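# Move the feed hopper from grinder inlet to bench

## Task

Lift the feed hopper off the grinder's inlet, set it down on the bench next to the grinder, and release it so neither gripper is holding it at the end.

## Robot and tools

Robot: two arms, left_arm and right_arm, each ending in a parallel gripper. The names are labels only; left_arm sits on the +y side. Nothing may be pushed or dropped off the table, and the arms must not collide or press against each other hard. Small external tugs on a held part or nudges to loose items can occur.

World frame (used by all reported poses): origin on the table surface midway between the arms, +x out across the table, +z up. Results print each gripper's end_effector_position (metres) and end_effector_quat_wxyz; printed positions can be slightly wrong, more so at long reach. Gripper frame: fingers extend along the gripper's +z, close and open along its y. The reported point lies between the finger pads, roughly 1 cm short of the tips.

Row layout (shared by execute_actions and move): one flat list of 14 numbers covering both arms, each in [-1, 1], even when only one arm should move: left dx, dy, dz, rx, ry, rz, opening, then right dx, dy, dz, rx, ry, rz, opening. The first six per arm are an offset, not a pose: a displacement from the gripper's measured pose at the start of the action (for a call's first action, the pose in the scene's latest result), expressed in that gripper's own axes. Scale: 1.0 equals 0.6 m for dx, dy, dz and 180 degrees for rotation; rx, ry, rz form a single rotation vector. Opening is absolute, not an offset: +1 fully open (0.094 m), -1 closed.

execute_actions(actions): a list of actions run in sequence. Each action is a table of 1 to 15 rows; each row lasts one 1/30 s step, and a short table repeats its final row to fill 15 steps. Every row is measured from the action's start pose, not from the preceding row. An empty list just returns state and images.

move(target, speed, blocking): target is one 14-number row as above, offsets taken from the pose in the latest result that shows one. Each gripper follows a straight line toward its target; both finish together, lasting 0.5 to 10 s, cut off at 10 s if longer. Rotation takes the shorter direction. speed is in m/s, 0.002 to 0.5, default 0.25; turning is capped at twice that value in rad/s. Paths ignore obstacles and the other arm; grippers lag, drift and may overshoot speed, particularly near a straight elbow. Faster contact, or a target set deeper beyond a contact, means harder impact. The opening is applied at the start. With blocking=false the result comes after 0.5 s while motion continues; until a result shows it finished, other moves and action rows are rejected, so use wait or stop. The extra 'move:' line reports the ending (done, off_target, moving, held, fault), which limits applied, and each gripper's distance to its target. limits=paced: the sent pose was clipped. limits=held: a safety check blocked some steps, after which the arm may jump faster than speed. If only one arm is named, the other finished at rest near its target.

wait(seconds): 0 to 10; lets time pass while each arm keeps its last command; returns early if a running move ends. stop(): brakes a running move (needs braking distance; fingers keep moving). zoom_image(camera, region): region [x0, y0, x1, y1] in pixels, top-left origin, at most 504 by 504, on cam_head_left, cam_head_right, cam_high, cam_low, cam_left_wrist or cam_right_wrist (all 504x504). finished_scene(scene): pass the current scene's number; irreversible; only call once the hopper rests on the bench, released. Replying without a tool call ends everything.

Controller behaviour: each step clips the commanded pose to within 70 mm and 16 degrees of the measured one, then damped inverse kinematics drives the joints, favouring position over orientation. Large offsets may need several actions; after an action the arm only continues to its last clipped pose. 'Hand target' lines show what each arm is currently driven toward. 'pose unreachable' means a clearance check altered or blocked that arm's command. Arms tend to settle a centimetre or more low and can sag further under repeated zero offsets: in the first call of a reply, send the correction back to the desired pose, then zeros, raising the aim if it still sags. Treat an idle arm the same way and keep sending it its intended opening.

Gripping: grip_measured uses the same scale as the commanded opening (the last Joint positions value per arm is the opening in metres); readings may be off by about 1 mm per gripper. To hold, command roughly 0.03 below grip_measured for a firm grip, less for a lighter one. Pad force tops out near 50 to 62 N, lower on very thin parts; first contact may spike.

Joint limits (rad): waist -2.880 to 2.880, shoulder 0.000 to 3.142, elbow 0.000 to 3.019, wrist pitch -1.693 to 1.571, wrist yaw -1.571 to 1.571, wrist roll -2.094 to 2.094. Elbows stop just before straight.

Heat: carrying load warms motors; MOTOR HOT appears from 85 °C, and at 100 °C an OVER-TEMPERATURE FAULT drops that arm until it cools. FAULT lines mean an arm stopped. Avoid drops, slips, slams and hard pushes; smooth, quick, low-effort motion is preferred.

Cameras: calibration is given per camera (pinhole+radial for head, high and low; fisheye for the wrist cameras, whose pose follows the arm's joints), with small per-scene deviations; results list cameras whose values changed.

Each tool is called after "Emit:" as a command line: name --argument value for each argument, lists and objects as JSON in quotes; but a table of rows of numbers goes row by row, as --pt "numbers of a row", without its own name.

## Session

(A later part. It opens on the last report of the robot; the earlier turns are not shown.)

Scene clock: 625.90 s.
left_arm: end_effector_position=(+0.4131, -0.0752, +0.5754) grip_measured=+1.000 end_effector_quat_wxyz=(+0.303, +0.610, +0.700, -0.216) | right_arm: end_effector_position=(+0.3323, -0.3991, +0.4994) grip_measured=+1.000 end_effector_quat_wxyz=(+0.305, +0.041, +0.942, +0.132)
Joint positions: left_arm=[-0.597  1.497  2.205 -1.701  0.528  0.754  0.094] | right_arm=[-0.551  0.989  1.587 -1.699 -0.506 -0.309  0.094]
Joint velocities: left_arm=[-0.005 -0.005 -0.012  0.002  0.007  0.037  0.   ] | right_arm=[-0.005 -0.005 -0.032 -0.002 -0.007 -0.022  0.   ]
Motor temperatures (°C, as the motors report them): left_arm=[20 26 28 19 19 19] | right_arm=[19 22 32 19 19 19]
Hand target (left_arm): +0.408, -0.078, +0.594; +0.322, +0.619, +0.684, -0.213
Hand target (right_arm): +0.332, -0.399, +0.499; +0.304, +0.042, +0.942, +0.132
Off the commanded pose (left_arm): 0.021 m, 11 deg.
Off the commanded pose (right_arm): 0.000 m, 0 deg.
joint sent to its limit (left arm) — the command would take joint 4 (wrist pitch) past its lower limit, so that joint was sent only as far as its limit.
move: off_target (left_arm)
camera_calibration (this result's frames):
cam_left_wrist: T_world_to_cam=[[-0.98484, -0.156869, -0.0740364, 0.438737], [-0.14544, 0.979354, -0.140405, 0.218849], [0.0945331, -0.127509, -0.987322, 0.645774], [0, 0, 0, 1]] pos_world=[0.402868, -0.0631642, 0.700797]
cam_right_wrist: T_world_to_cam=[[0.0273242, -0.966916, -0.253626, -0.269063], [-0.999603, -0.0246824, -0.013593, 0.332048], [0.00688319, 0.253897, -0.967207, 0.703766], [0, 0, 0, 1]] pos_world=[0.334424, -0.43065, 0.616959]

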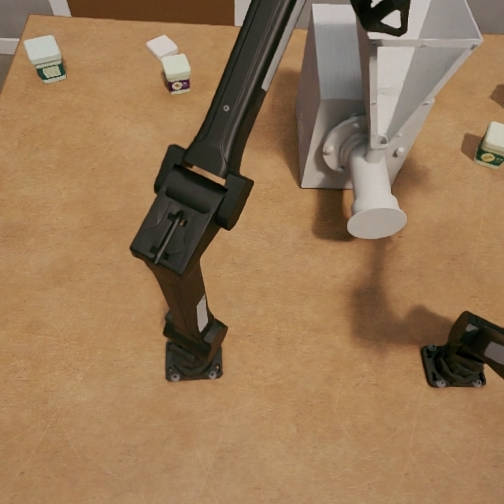

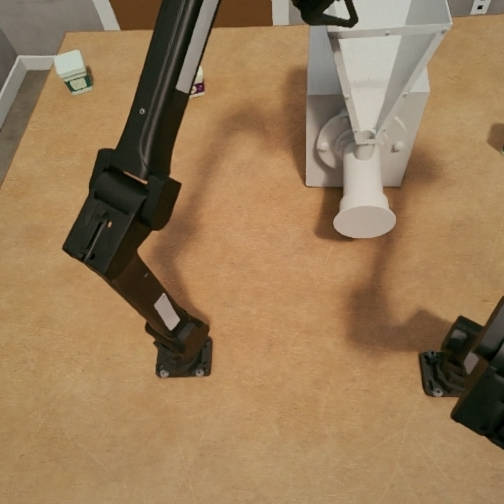

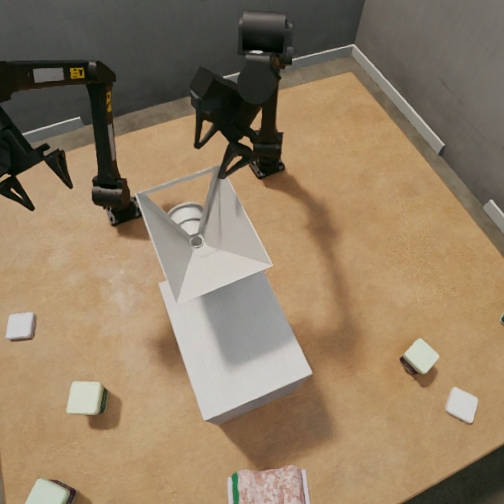

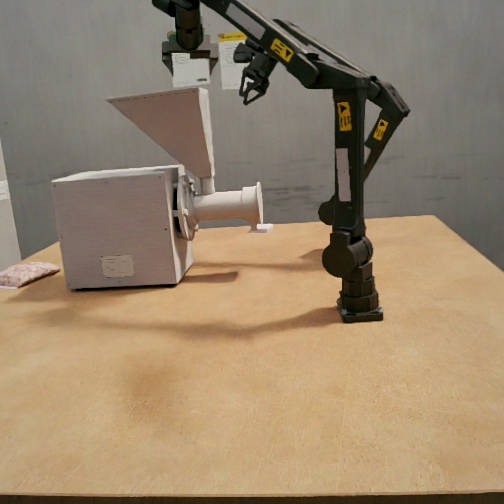

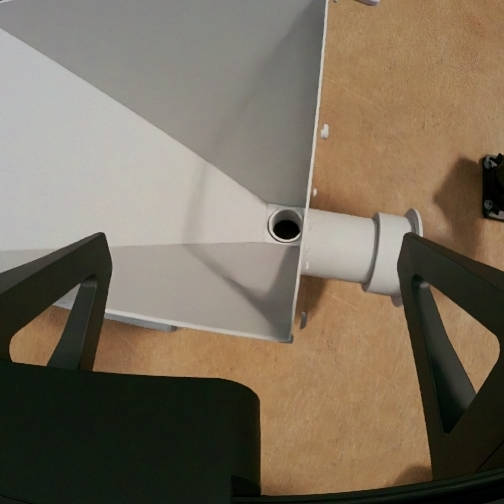

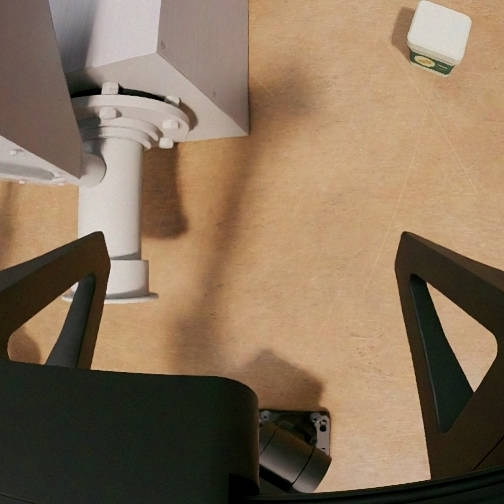

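Emit:
move --target '[0.0117,-0.0208,-0.0353,0.0410,-0.0260,0.0102,0.3, 0,0,0,0,0,0,1]' --speed 0.08

Scene clock: 699.73 s.
left_arm: end_effector_position=(+0.4015, -0.0667, +0.5756) grip_measured=+0.303 end_effector_quat_wxyz=(+0.307, +0.618, +0.666, -0.283) | right_arm: end_effector_position=(+0.3323, -0.3991, +0.4994) grip_measured=+1.000 end_effector_quat_wxyz=(+0.305, +0.041, +0.942, +0.132)
Joint positions: left_arm=[-0.538  1.463  2.131 -1.701  0.711  0.832  0.061] | right_arm=[-0.551  0.989  1.587 -1.699 -0.506 -0.309  0.094]
Joint velocities: left_arm=[-0.005 -0.005 -0.017 -0.007  0.081  0.022  0.   ] | right_arm=[-0.005 -0.015  0.012 -0.017 -0.022 -0.066  0.   ]
Motor temperatures (°C, as the motors report them): left_arm=[20 25 28 19 20 19] | right_arm=[19 21 32 19 19 19]
Hand target (left_arm): +0.396, -0.059, +0.584; +0.317, +0.619, +0.662, -0.279
Hand target (right_arm): +0.332, -0.399, +0.499; +0.305, +0.041, +0.942, +0.132
Off the commanded pose (left_arm): 0.014 m, 2 deg.
Off the commanded pose (right_arm): 0.000 m, 0 deg.
joint sent to its limit (left arm) — the command would take joint 4 (wrist pitch) past its lower limit, so that joint was sent only as far as its limit.
move: off_target (left_arm)
camera_calibration (this result's frames):
cam_left_wrist: T_world_to_cam=[[-0.997451, -0.0706735, -0.00986646, 0.402527], [-0.0662061, 0.968124, -0.241565, 0.234539], [0.0266242, -0.240296, -0.970335, 0.658141], [0, 0, 0, 1]] pos_world=[0.399506, -0.0404663, 0.699245]
cam_right_wrist: T_world_to_cam=[[0.0273242, -0.966916, -0.253626, -0.269063], [-0.999603, -0.0246824, -0.013593, 0.332048], [0.00688319, 0.253897, -0.967207, 0.703766], [0, 0, 0, 1]] pos_world=[0.334424, -0.43065, 0.616959]

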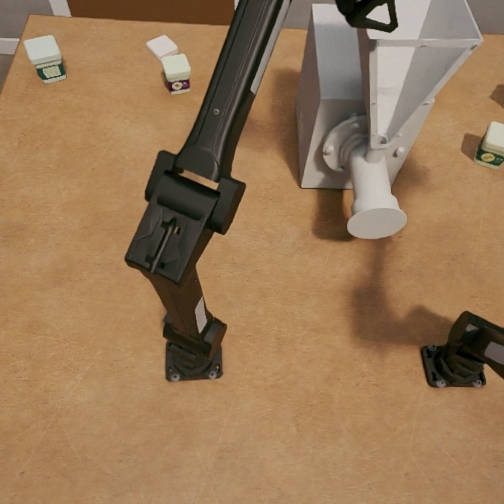

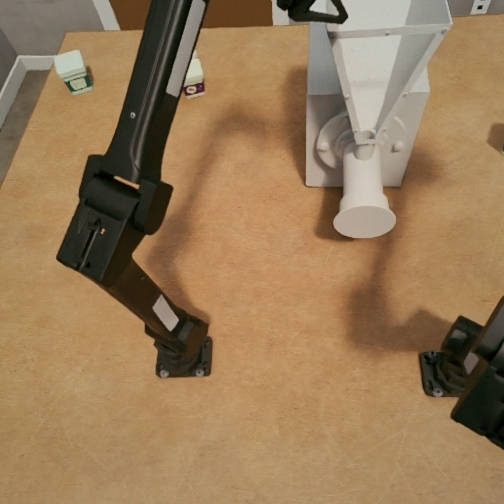

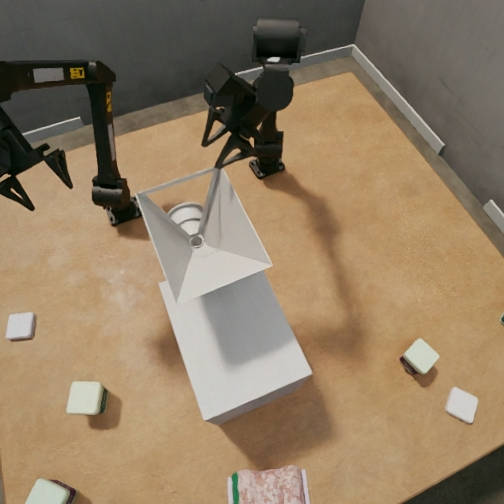

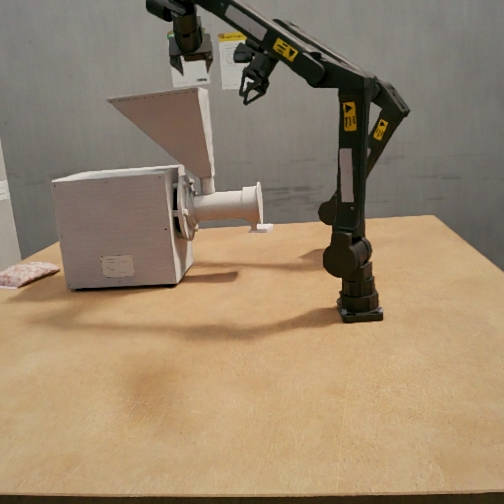

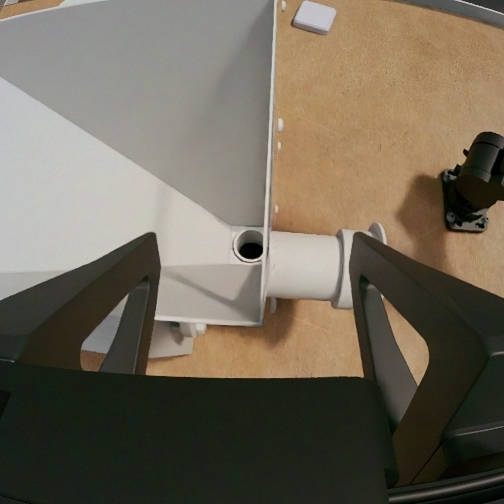

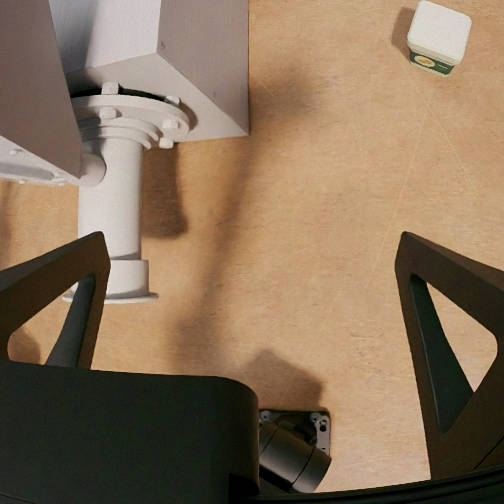

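Emit:
zoom_image --camera "cam_left_wrist" --region '[140, 0, 400, 380]'

Region (140, 0, 400, 380) of cam_left_wrist's 504x504 image, scaled by 1.326, with more detail than that image has; it fills the left 345 columns of this view, and the rest is white.

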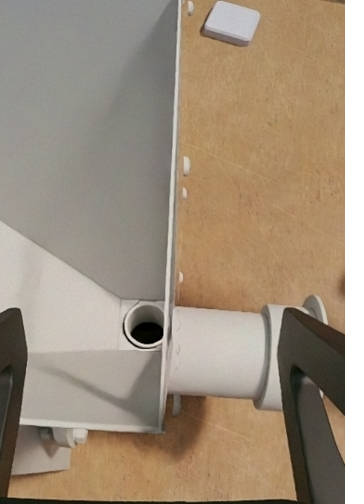

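Emit:
move --target '[-0.0047,-0.0068,0.0685,0.0140,0.0020,0.0110,0.3, 0,0,0,0,0,0,1]' --speed 0.06

Scene clock: 754.97 s.
left_arm: end_effector_position=(+0.3995, -0.0935, +0.5498) grip_measured=+0.303 end_effector_quat_wxyz=(+0.292, +0.636, +0.653, -0.290) | right_arm: end_effector_position=(+0.3323, -0.3991, +0.4994) grip_measured=+1.000 end_effector_quat_wxyz=(+0.305, +0.041, +0.942, +0.132)
Joint positions: left_arm=[-0.593  1.469  2.062 -1.641  0.703  0.834  0.061] | right_arm=[-0.551  0.989  1.587 -1.699 -0.506 -0.309  0.094]
Joint velocities: left_arm=[-0.005  0.005 -0.022  0.017  0.022 -0.007  0.   ] | right_arm=[-0.005  0.015 -0.007  0.007  0.007  0.007  0.   ]
Motor temperatures (°C, as the motors report them): left_arm=[20 25 26 19 20 19] | right_arm=[19 21 32 19 19 19]
Hand target (left_arm): +0.400, -0.100, +0.551; +0.296, +0.637, +0.650, -0.291
Hand target (right_arm): +0.332, -0.399, +0.499; +0.305, +0.041, +0.942, +0.132
Off the commanded pose (left_arm): 0.007 m, 1 deg.
Off the commanded pose (right_arm): 0.000 m, 0 deg.
move: done
camera_calibration (this result's frames):
cam_left_wrist: T_world_to_cam=[[-0.999838, -0.0180192, -0.000386311, 0.399122], [-0.0174545, 0.973403, -0.228434, 0.227925], [0.00449223, -0.22839, -0.973559, 0.638411], [0, 0, 0, 1]] pos_world=[0.400167, -0.0688642, 0.673751]
cam_right_wrist: T_world_to_cam=[[0.0273242, -0.966916, -0.253626, -0.269063], [-0.999603, -0.0246824, -0.013593, 0.332048], [0.00688319, 0.253897, -0.967207, 0.703766], [0, 0, 0, 1]] pos_world=[0.334424, -0.43065, 0.616959]

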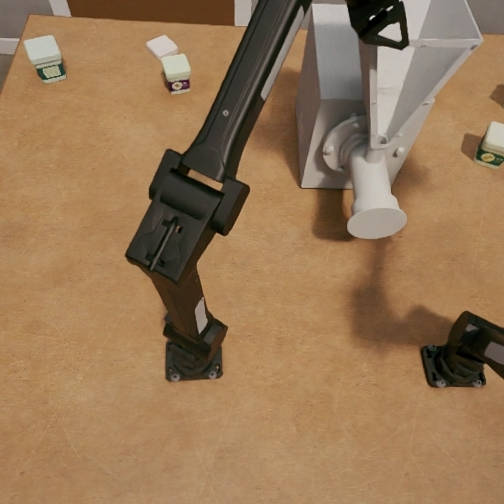

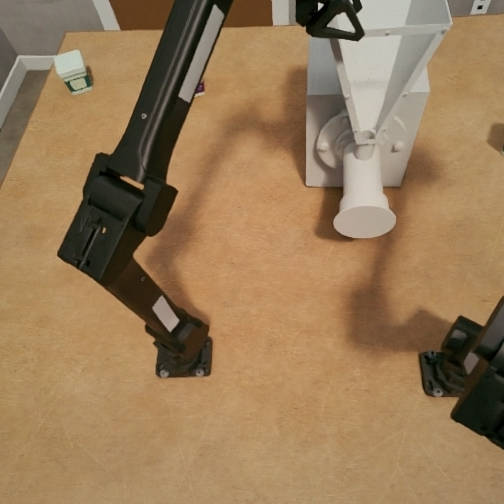

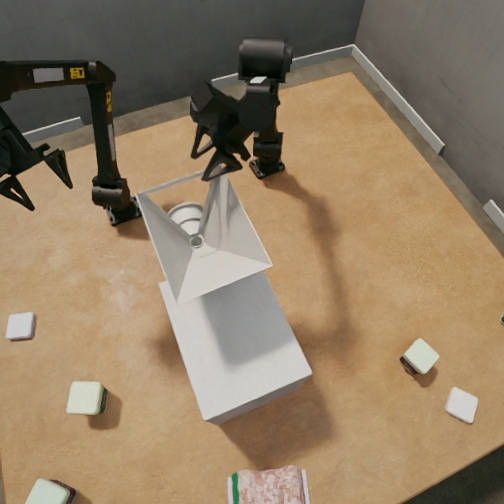

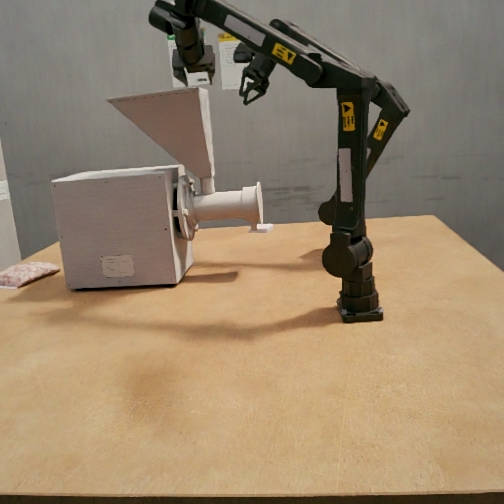

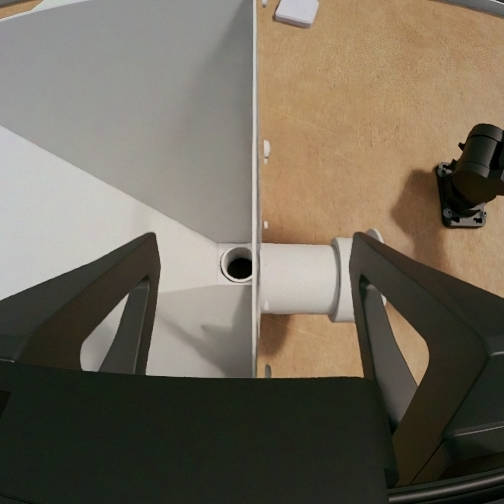

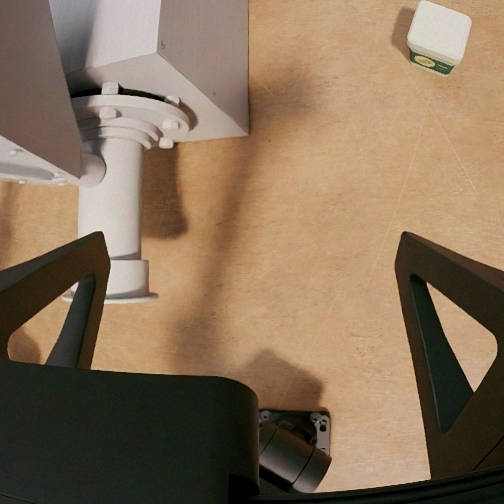

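Emit:
zoom_image --camera "cam_left_wrist" --region '[140, 100, 380, 380]'

Region (140, 100, 380, 380) of cam_left_wrist's 504x504 image, scaled by 1.800, with more detail than that image has; it fills the left 432 columns of this view, and the rest is white.

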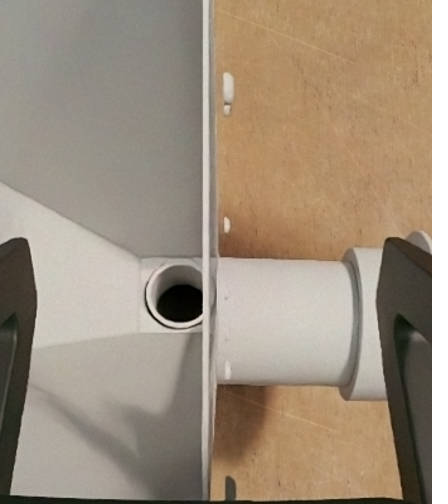

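Emit:
move --target '[0.0038,-0.0017,0.0910,0,0,0,0.0, 0,0,0,0,0,0,1]' --speed 0.05

Scene clock: 773.10 s.
left_arm: end_effector_position=(+0.4068, -0.1228, +0.5168) grip_measured=+0.003 end_effector_quat_wxyz=(+0.299, +0.634, +0.654, -0.285) | right_arm: end_effector_position=(+0.3323, -0.3991, +0.4994) grip_measured=+1.000 end_effector_quat_wxyz=(+0.305, +0.041, +0.942, +0.132)
Joint positions: left_arm=[-0.648  1.453  1.936 -1.475  0.664  0.763  0.047] | right_arm=[-0.551  0.989  1.587 -1.699 -0.506 -0.309  0.094]
Joint velocities: left_arm=[-0.015 -0.015 -0.002  0.022  0.007 -0.007  0.   ] | right_arm=[-0.005 -0.015  0.002 -0.007  0.037  0.095  0.   ]
Motor temperatures (°C, as the motors report them): left_arm=[20 25 26 19 20 19] | right_arm=[19 21 32 19 19 19]
Hand target (left_arm): +0.400, -0.132, +0.512; +0.292, +0.636, +0.653, -0.290
Hand target (right_arm): +0.332, -0.399, +0.499; +0.305, +0.041, +0.942, +0.132
Off the commanded pose (left_arm): 0.014 m, 1 deg.
Off the commanded pose (right_arm): 0.000 m, 0 deg.
move: off_target (left_arm)
camera_calibration (this result's frames):
cam_left_wrist: T_world_to_cam=[[-0.999453, -0.0302202, -0.0134409, 0.410952], [-0.0263143, 0.972743, -0.230386, 0.253528], [0.0200369, -0.229906, -0.973006, 0.592753], [0, 0, 0, 1]] pos_world=[0.405522, -0.0979212, 0.640685]
cam_right_wrist: T_world_to_cam=[[0.0273242, -0.966916, -0.253626, -0.269063], [-0.999603, -0.0246824, -0.013593, 0.332048], [0.00688319, 0.253897, -0.967207, 0.703766], [0, 0, 0, 1]] pos_world=[0.334424, -0.43065, 0.616959]

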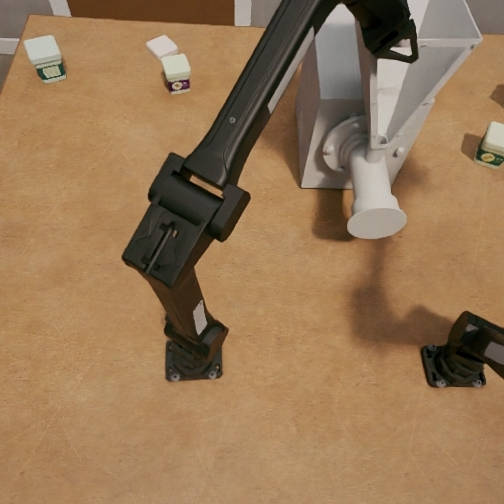

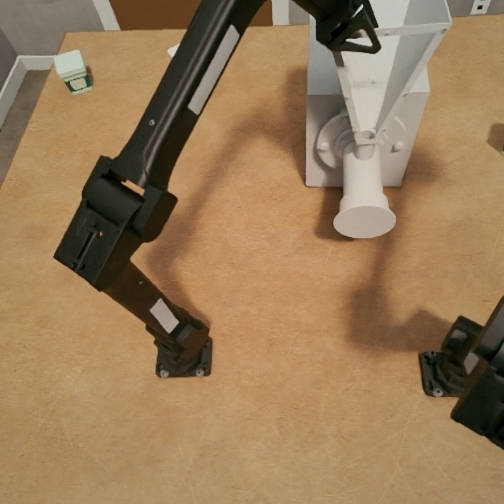

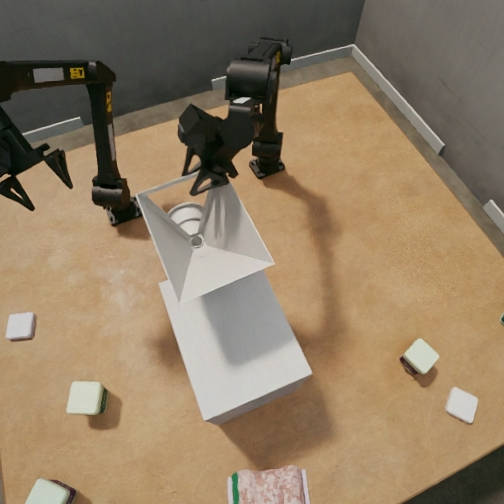

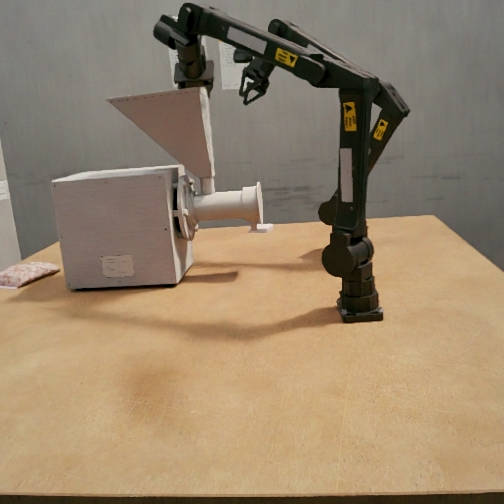

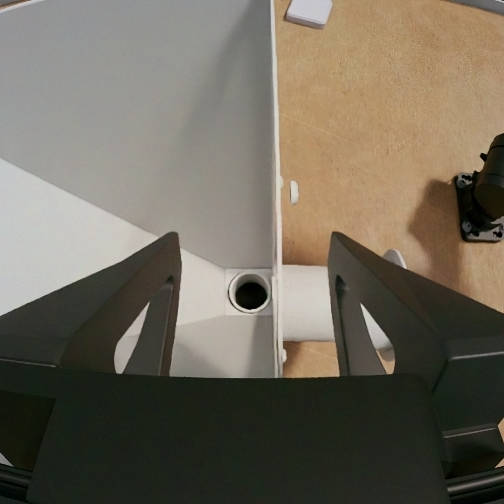

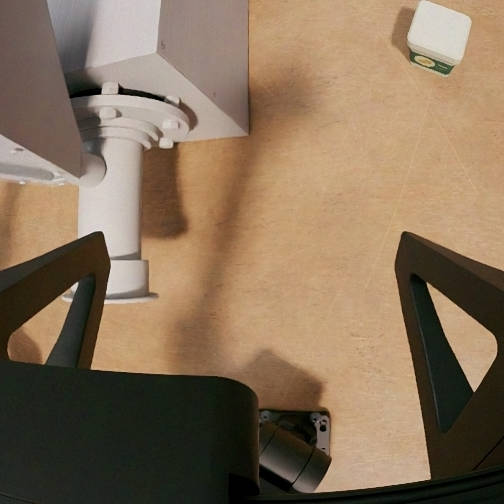

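Emit:
move --target '[-0.0047,-0.0240,0.0282,0,0,0,0.0, 0,0,0,0,0,0,1]' --speed 0.03

Scene clock: 781.60 s.
left_arm: end_effector_position=(+0.3998, -0.1252, +0.5166) grip_measured=+0.003 end_effector_quat_wxyz=(+0.310, +0.631, +0.655, -0.277) | right_arm: end_effector_position=(+0.3323, -0.3991, +0.4994) grip_measured=+1.000 end_effector_quat_wxyz=(+0.305, +0.041, +0.942, +0.132)
Joint positions: left_arm=[-0.667  1.419  1.892 -1.424  0.637  0.733  0.047] | right_arm=[-0.551  0.989  1.587 -1.699 -0.506 -0.309  0.094]
Joint velocities: left_arm=[-0.015 -0.005  0.012 -0.017 -0.022 -0.022  0.001] | right_arm=[-0.005 -0.015 -0.002  0.002 -0.037 -0.051  0.   ]
Motor temperatures (°C, as the motors report them): left_arm=[20 25 26 19 20 19] | right_arm=[19 21 32 19 19 19]
Hand target (left_arm): +0.393, -0.137, +0.507; +0.298, +0.634, +0.654, -0.285
Hand target (right_arm): +0.332, -0.399, +0.499; +0.305, +0.041, +0.942, +0.132
Off the commanded pose (left_arm): 0.017 m, 2 deg.
Off the commanded pose (right_arm): 0.000 m, 0 deg.
move: off_target (left_arm)
camera_calibration (this result's frames):
cam_left_wrist: T_world_to_cam=[[-0.998263, -0.0461755, -0.0365883, 0.413319], [-0.0362349, 0.970908, -0.236693, 0.262627], [0.0464533, -0.234957, -0.970895, 0.579892], [0, 0, 0, 1]] pos_world=[0.395179, -0.0996525, 0.640299]
cam_right_wrist: T_world_to_cam=[[0.0273242, -0.966916, -0.253626, -0.269063], [-0.999603, -0.0246824, -0.013593, 0.332048], [0.00688319, 0.253897, -0.967207, 0.703766], [0, 0, 0, 1]] pos_world=[0.334424, -0.43065, 0.616959]

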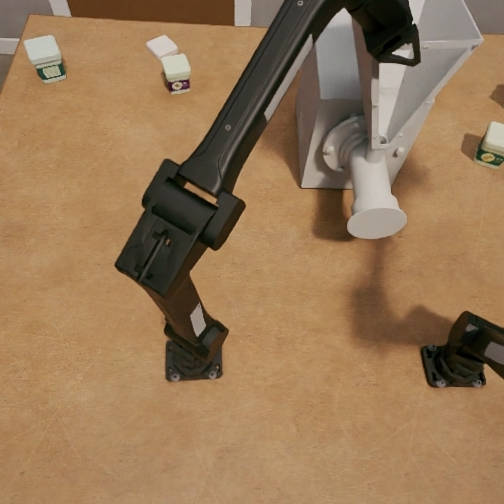

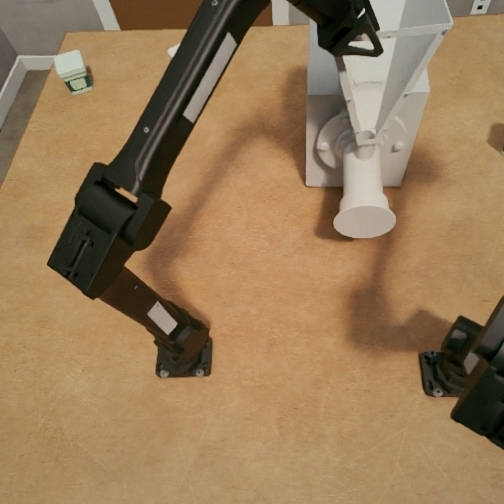

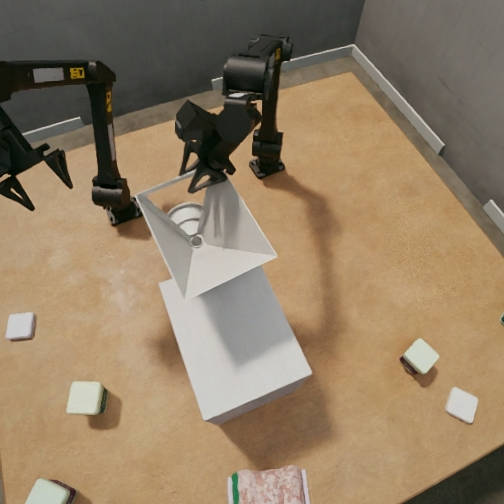

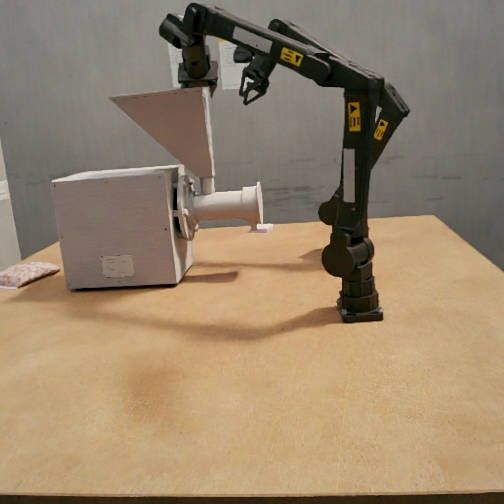

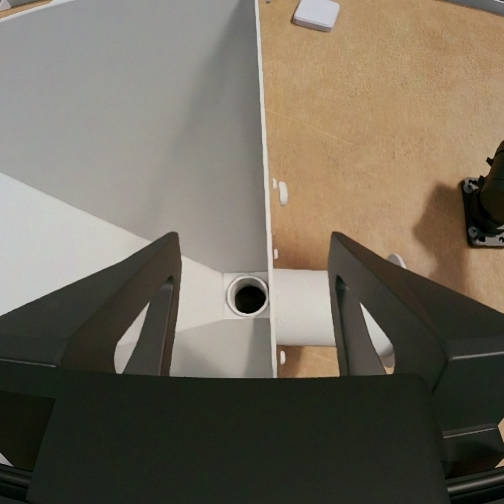

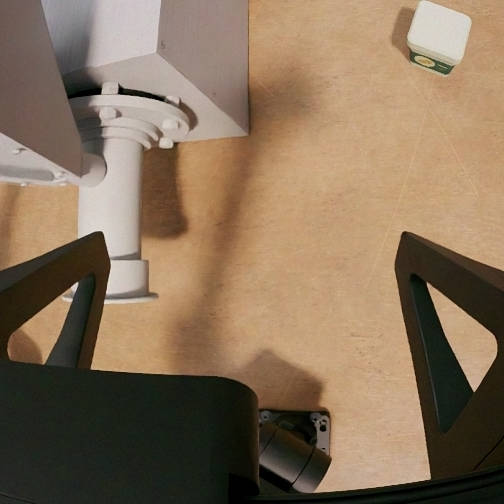

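Emit:
execute_actions --actions '[]'

Scene clock: 800.57 s.
left_arm: end_effector_position=(+0.3998, -0.1252, +0.5164) grip_measured=+0.003 end_effector_quat_wxyz=(+0.310, +0.630, +0.656, -0.277) | right_arm: end_effector_position=(+0.3323, -0.3991, +0.4994) grip_measured=+1.000 end_effector_quat_wxyz=(+0.305, +0.041, +0.942, +0.132)
Joint positions: left_arm=[-0.667  1.419  1.892 -1.424  0.637  0.731  0.047] | right_arm=[-0.551  0.989  1.587 -1.699 -0.506 -0.309  0.094]
Joint velocities: left_arm=[-0.005  0.005  0.007 -0.017 -0.081 -0.051  0.001] | right_arm=[-0.005  0.005  0.007 -0.007 -0.037 -0.037  0.   ]
Motor temperatures (°C, as the motors report them): left_arm=[20 25 26 19 20 19] | right_arm=[19 21 32 19 19 19]
Hand target (left_arm): +0.393, -0.137, +0.507; +0.298, +0.634, +0.654, -0.285
Hand target (right_arm): +0.332, -0.399, +0.499; +0.305, +0.041, +0.942, +0.132
Off the commanded pose (left_arm): 0.017 m, 2 deg.
Off the commanded pose (right_arm): 0.000 m, 0 deg.
camera_calibration (this result's frames):
cam_left_wrist: T_world_to_cam=[[-0.998253, -0.0473794, -0.0353131, 0.412548], [-0.0377256, 0.970954, -0.236274, 0.262935], [0.045482, -0.234529, -0.971045, 0.580214], [0, 0, 0, 1]] pos_world=[0.395357, -0.0996744, 0.640107]
cam_right_wrist: T_world_to_cam=[[0.0273242, -0.966916, -0.253626, -0.269063], [-0.999603, -0.0246824, -0.013593, 0.332048], [0.00688319, 0.253897, -0.967207, 0.703766], [0, 0, 0, 1]] pos_world=[0.334424, -0.43065, 0.616959]

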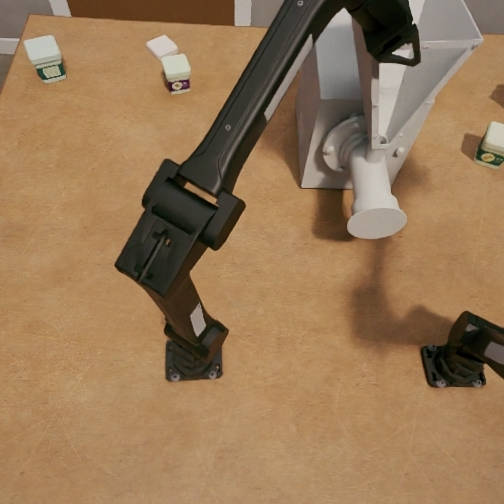

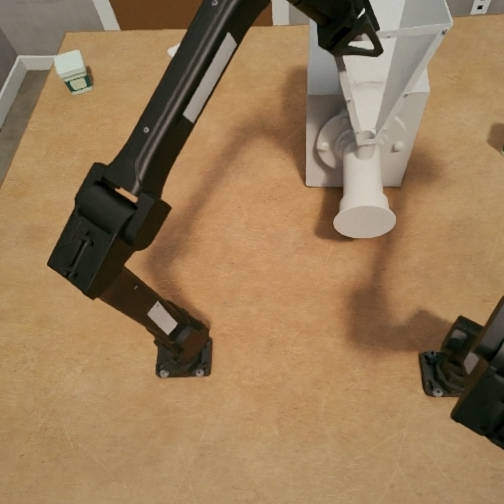

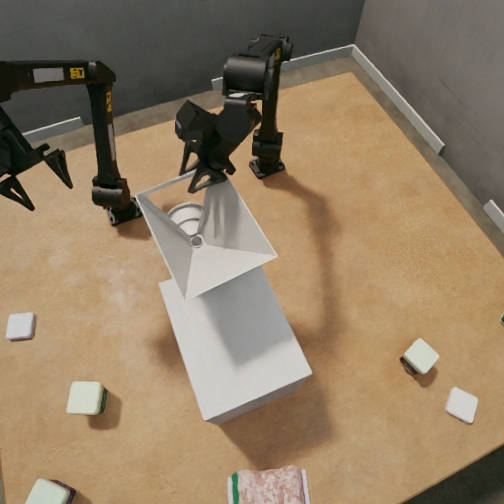

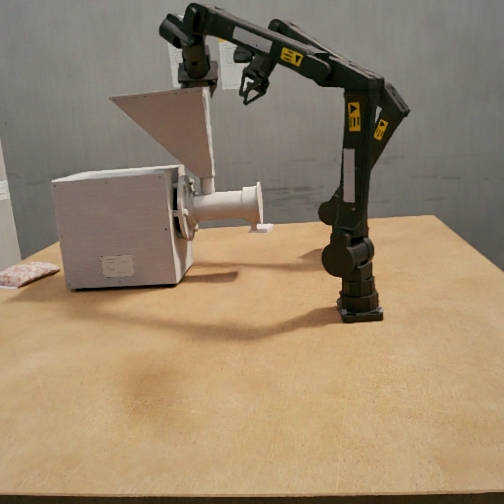

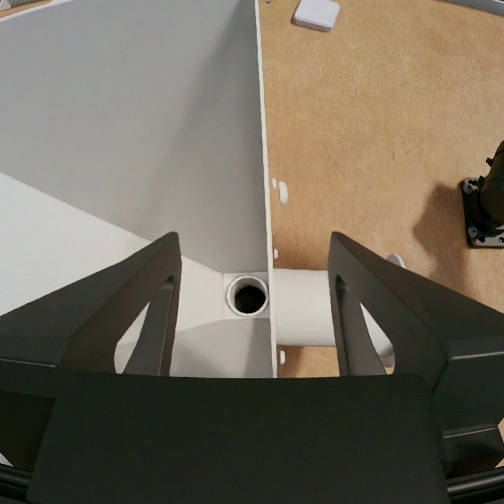

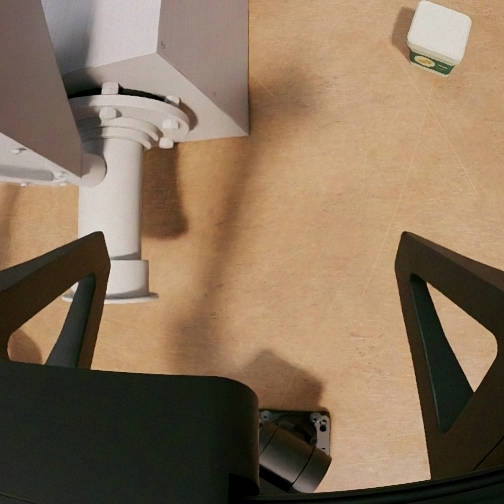

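Emit:
zoom_image --camera "cam_low" --region '[100, 0, 300, 200]'

Emit:
zoom_image --camera "cam_high" --region '[110, 80, 310, 280]'

Region (100, 0, 300, 200) of cam_low's 504x504 image, scaled by 2.520, with more detail than that image has.

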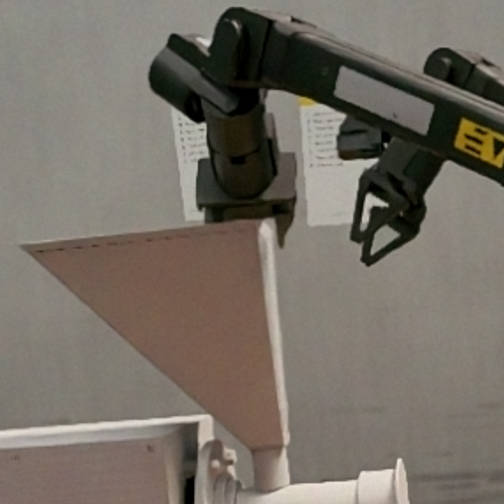

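Region (110, 80, 310, 280) of cam_high's 504x504 image, scaled by 2.520, with more detail than that image has.

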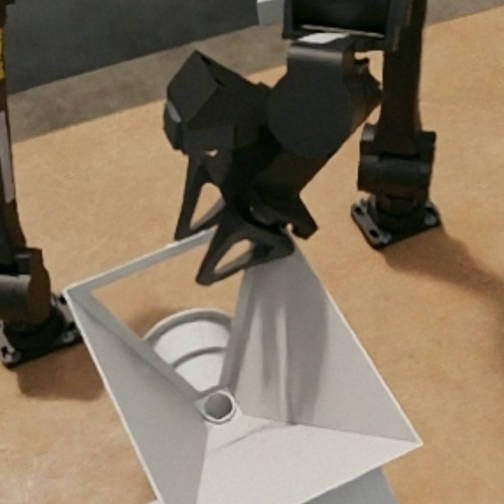

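Emit:
execute_actions --actions '[[[0,-0.015,0,0,0,0,0.003,0,0,0,0,0,0,1]],[[0,-0.008,0,0,0,0,0.003,0,0,0,0,0,0,1]]]'

Scene clock: 847.23 s.
left_arm: end_effector_position=(+0.3950, -0.1205, +0.5149) grip_measured=+0.003 end_effector_quat_wxyz=(+0.310, +0.630, +0.657, -0.273) | right_arm: end_effector_position=(+0.3323, -0.3991, +0.4994) grip_measured=+1.000 end_effector_quat_wxyz=(+0.305, +0.041, +0.942, +0.132)
Joint positions: left_arm=[-0.667  1.399  1.869 -1.42   0.629  0.731  0.047] | right_arm=[-0.551  0.989  1.587 -1.699 -0.506 -0.309  0.094]
Joint velocities: left_arm=[ 0.005  0.005  0.017 -0.012 -0.037  0.007  0.   ] | right_arm=[-0.005 -0.015 -0.007 -0.012 -0.066 -0.022  0.   ]
Motor temperatures (°C, as the motors report them): left_arm=[21 25 26 19 20 19] | right_arm=[19 21 32 19 19 19]
Hand target (left_arm): +0.391, -0.122, +0.515; +0.311, +0.630, +0.657, -0.274
Hand target (right_arm): +0.332, -0.399, +0.499; +0.305, +0.041, +0.942, +0.132
Off the commanded pose (left_arm): 0.004 m, 0 deg.
Off the commanded pose (right_arm): 0.000 m, 0 deg.
camera_calibration (this result's frames):
cam_left_wrist: T_world_to_cam=[[-0.997841, -0.0523017, -0.0397101, 0.409376], [-0.0417387, 0.971973, -0.231359, 0.257058], [0.0506976, -0.229202, -0.972058, 0.579156], [0, 0, 0, 1]] pos_world=[0.389859, -0.0956982, 0.638702]
cam_right_wrist: T_world_to_cam=[[0.0273242, -0.966916, -0.253626, -0.269063], [-0.999603, -0.0246824, -0.013593, 0.332048], [0.00688319, 0.253897, -0.967207, 0.703766], [0, 0, 0, 1]] pos_world=[0.334424, -0.43065, 0.616959]

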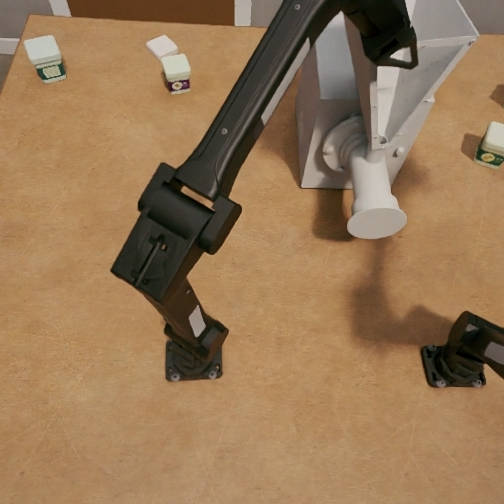

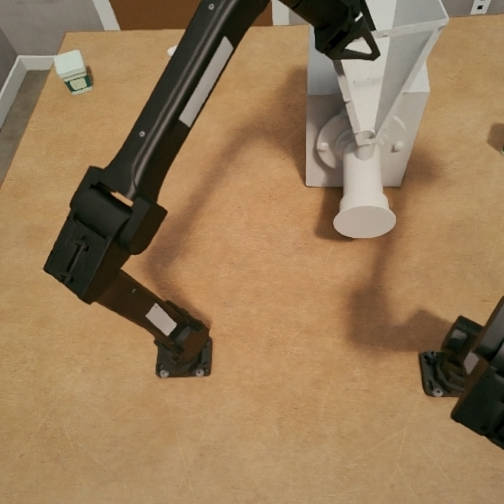

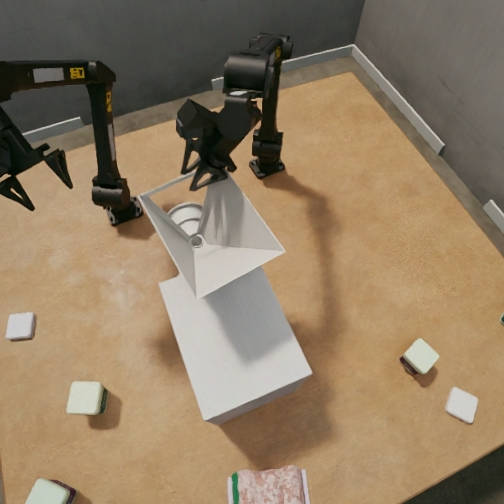

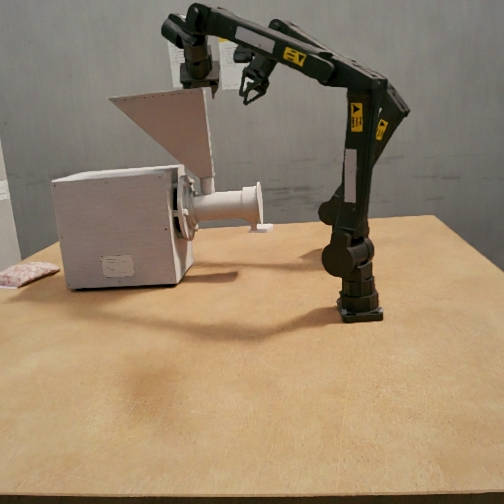

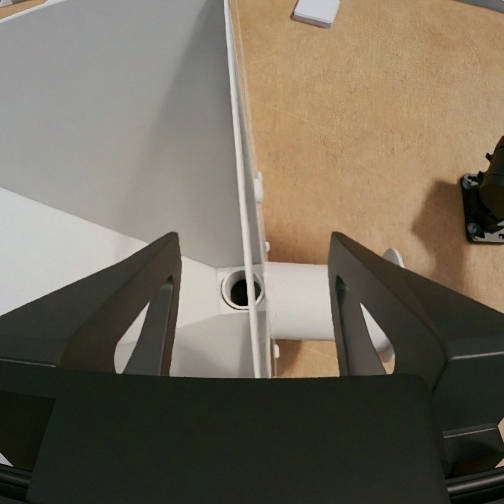

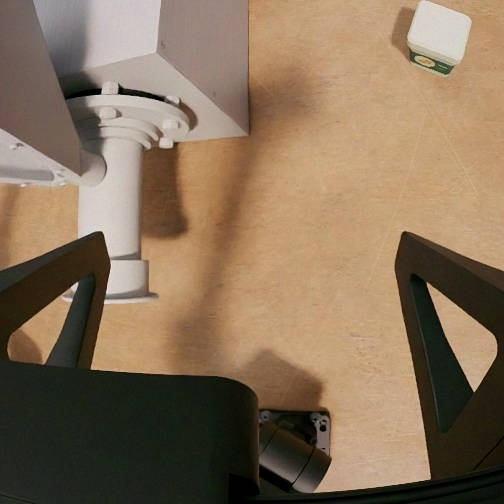

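Emit:
execute_actions --actions '[[[0,0,0,0,0,0,-0.4,0,0,0,0,0,0,1],[0,0,0,0,0,0,-0.5,0,0,0,0,0,0,1],[0,0,0,0,0,0,-0.6,0,0,0,0,0,0,1],[0,0,0,0,0,0,-0.7,0,0,0,0,0,0,1],[0,0,0,0,0,0,-0.75,0,0,0,0,0,0,1]],[[0,0,0,0,0,0,-0.8,0,0,0,0,0,0,1]]]'

Scene clock: 867.30 s.
left_arm: end_effector_position=(+0.3941, -0.1206, +0.5157) grip_measured=-0.797 end_effector_quat_wxyz=(+0.311, +0.630, +0.656, -0.275) | right_arm: end_effector_position=(+0.3323, -0.3991, +0.4994) grip_measured=+1.000 end_effector_quat_wxyz=(+0.305, +0.041, +0.942, +0.132)
Joint positions: left_arm=[-0.667  1.398  1.869 -1.42   0.632  0.731  0.01 ] | right_arm=[-0.551  0.989  1.587 -1.699 -0.506 -0.309  0.094]
Joint velocities: left_arm=[-0.005 -0.005 -0.002 -0.022 -0.022 -0.037 -0.001] | right_arm=[-0.005 -0.005 -0.017 -0.012  0.095  0.022  0.   ]
Motor temperatures (°C, as the motors report them): left_arm=[20 25 26 19 20 19] | right_arm=[19 21 32 19 19 19]
Hand target (left_arm): +0.394, -0.121, +0.516; +0.311, +0.630, +0.656, -0.274
Hand target (right_arm): +0.332, -0.399, +0.499; +0.305, +0.041, +0.942, +0.132
Off the commanded pose (left_arm): 0.000 m, 0 deg.
Off the commanded pose (right_arm): 0.000 m, 0 deg.
camera_calibration (this result's frames):
cam_left_wrist: T_world_to_cam=[[-0.997986, -0.0502122, -0.0387733, 0.408386], [-0.0397615, 0.971314, -0.234451, 0.258023], [0.0494334, -0.232437, -0.971354, 0.579753], [0, 0, 0, 1]] pos_world=[0.389163, -0.0953593, 0.639473]
cam_right_wrist: T_world_to_cam=[[0.0273242, -0.966916, -0.253626, -0.269063], [-0.999603, -0.0246824, -0.013593, 0.332048], [0.00688319, 0.253897, -0.967207, 0.703766], [0, 0, 0, 1]] pos_world=[0.334424, -0.43065, 0.616959]

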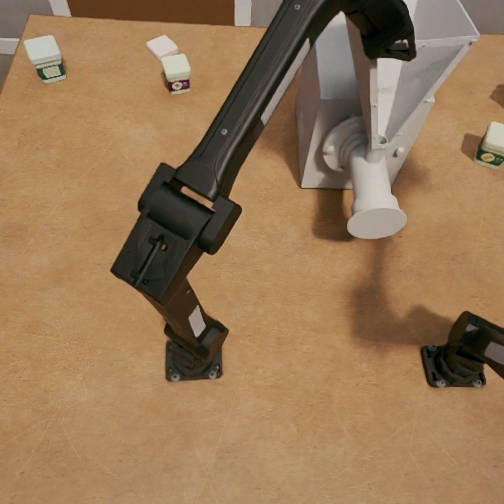

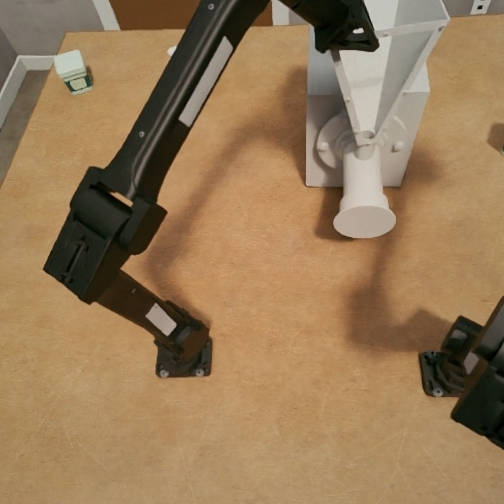

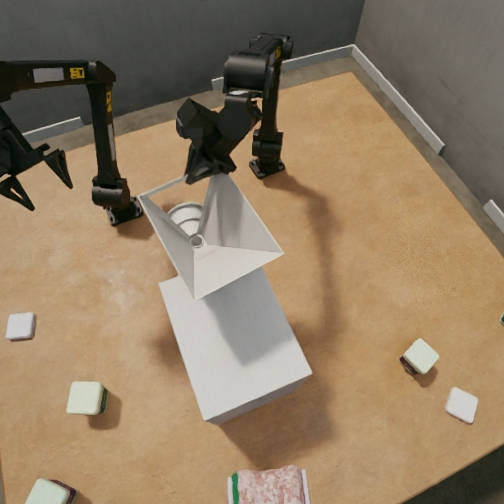

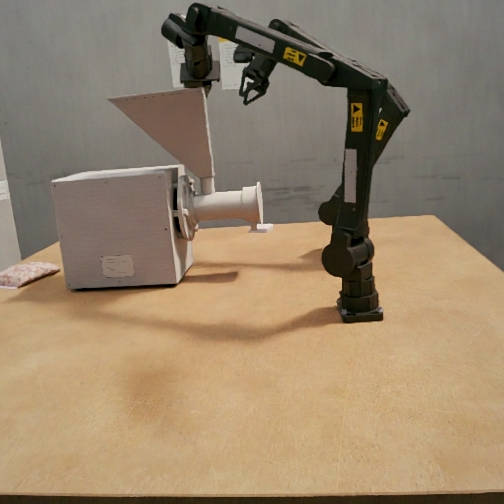

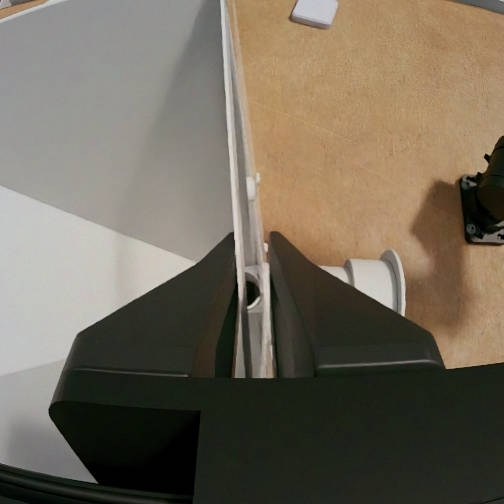

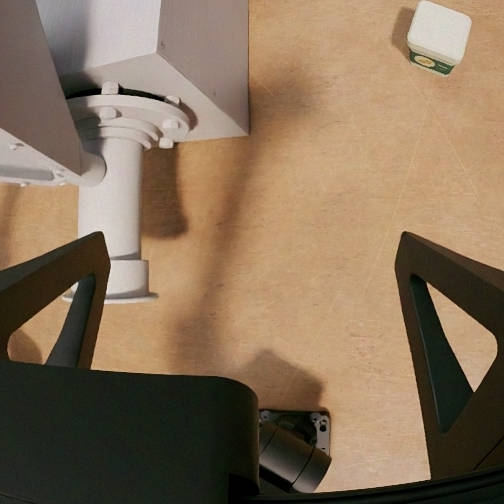

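Emit:
zoom_image --camera "cam_left_wrist" --region '[170, 150, 340, 390]'

Region (170, 150, 340, 390) of cam_left_wrist's 504x504 image, scaled by 2.100, with more detail than that image has; it fills the left 357 columns of this view, and the rest is white.

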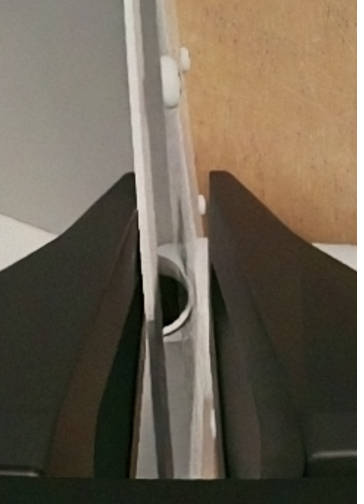

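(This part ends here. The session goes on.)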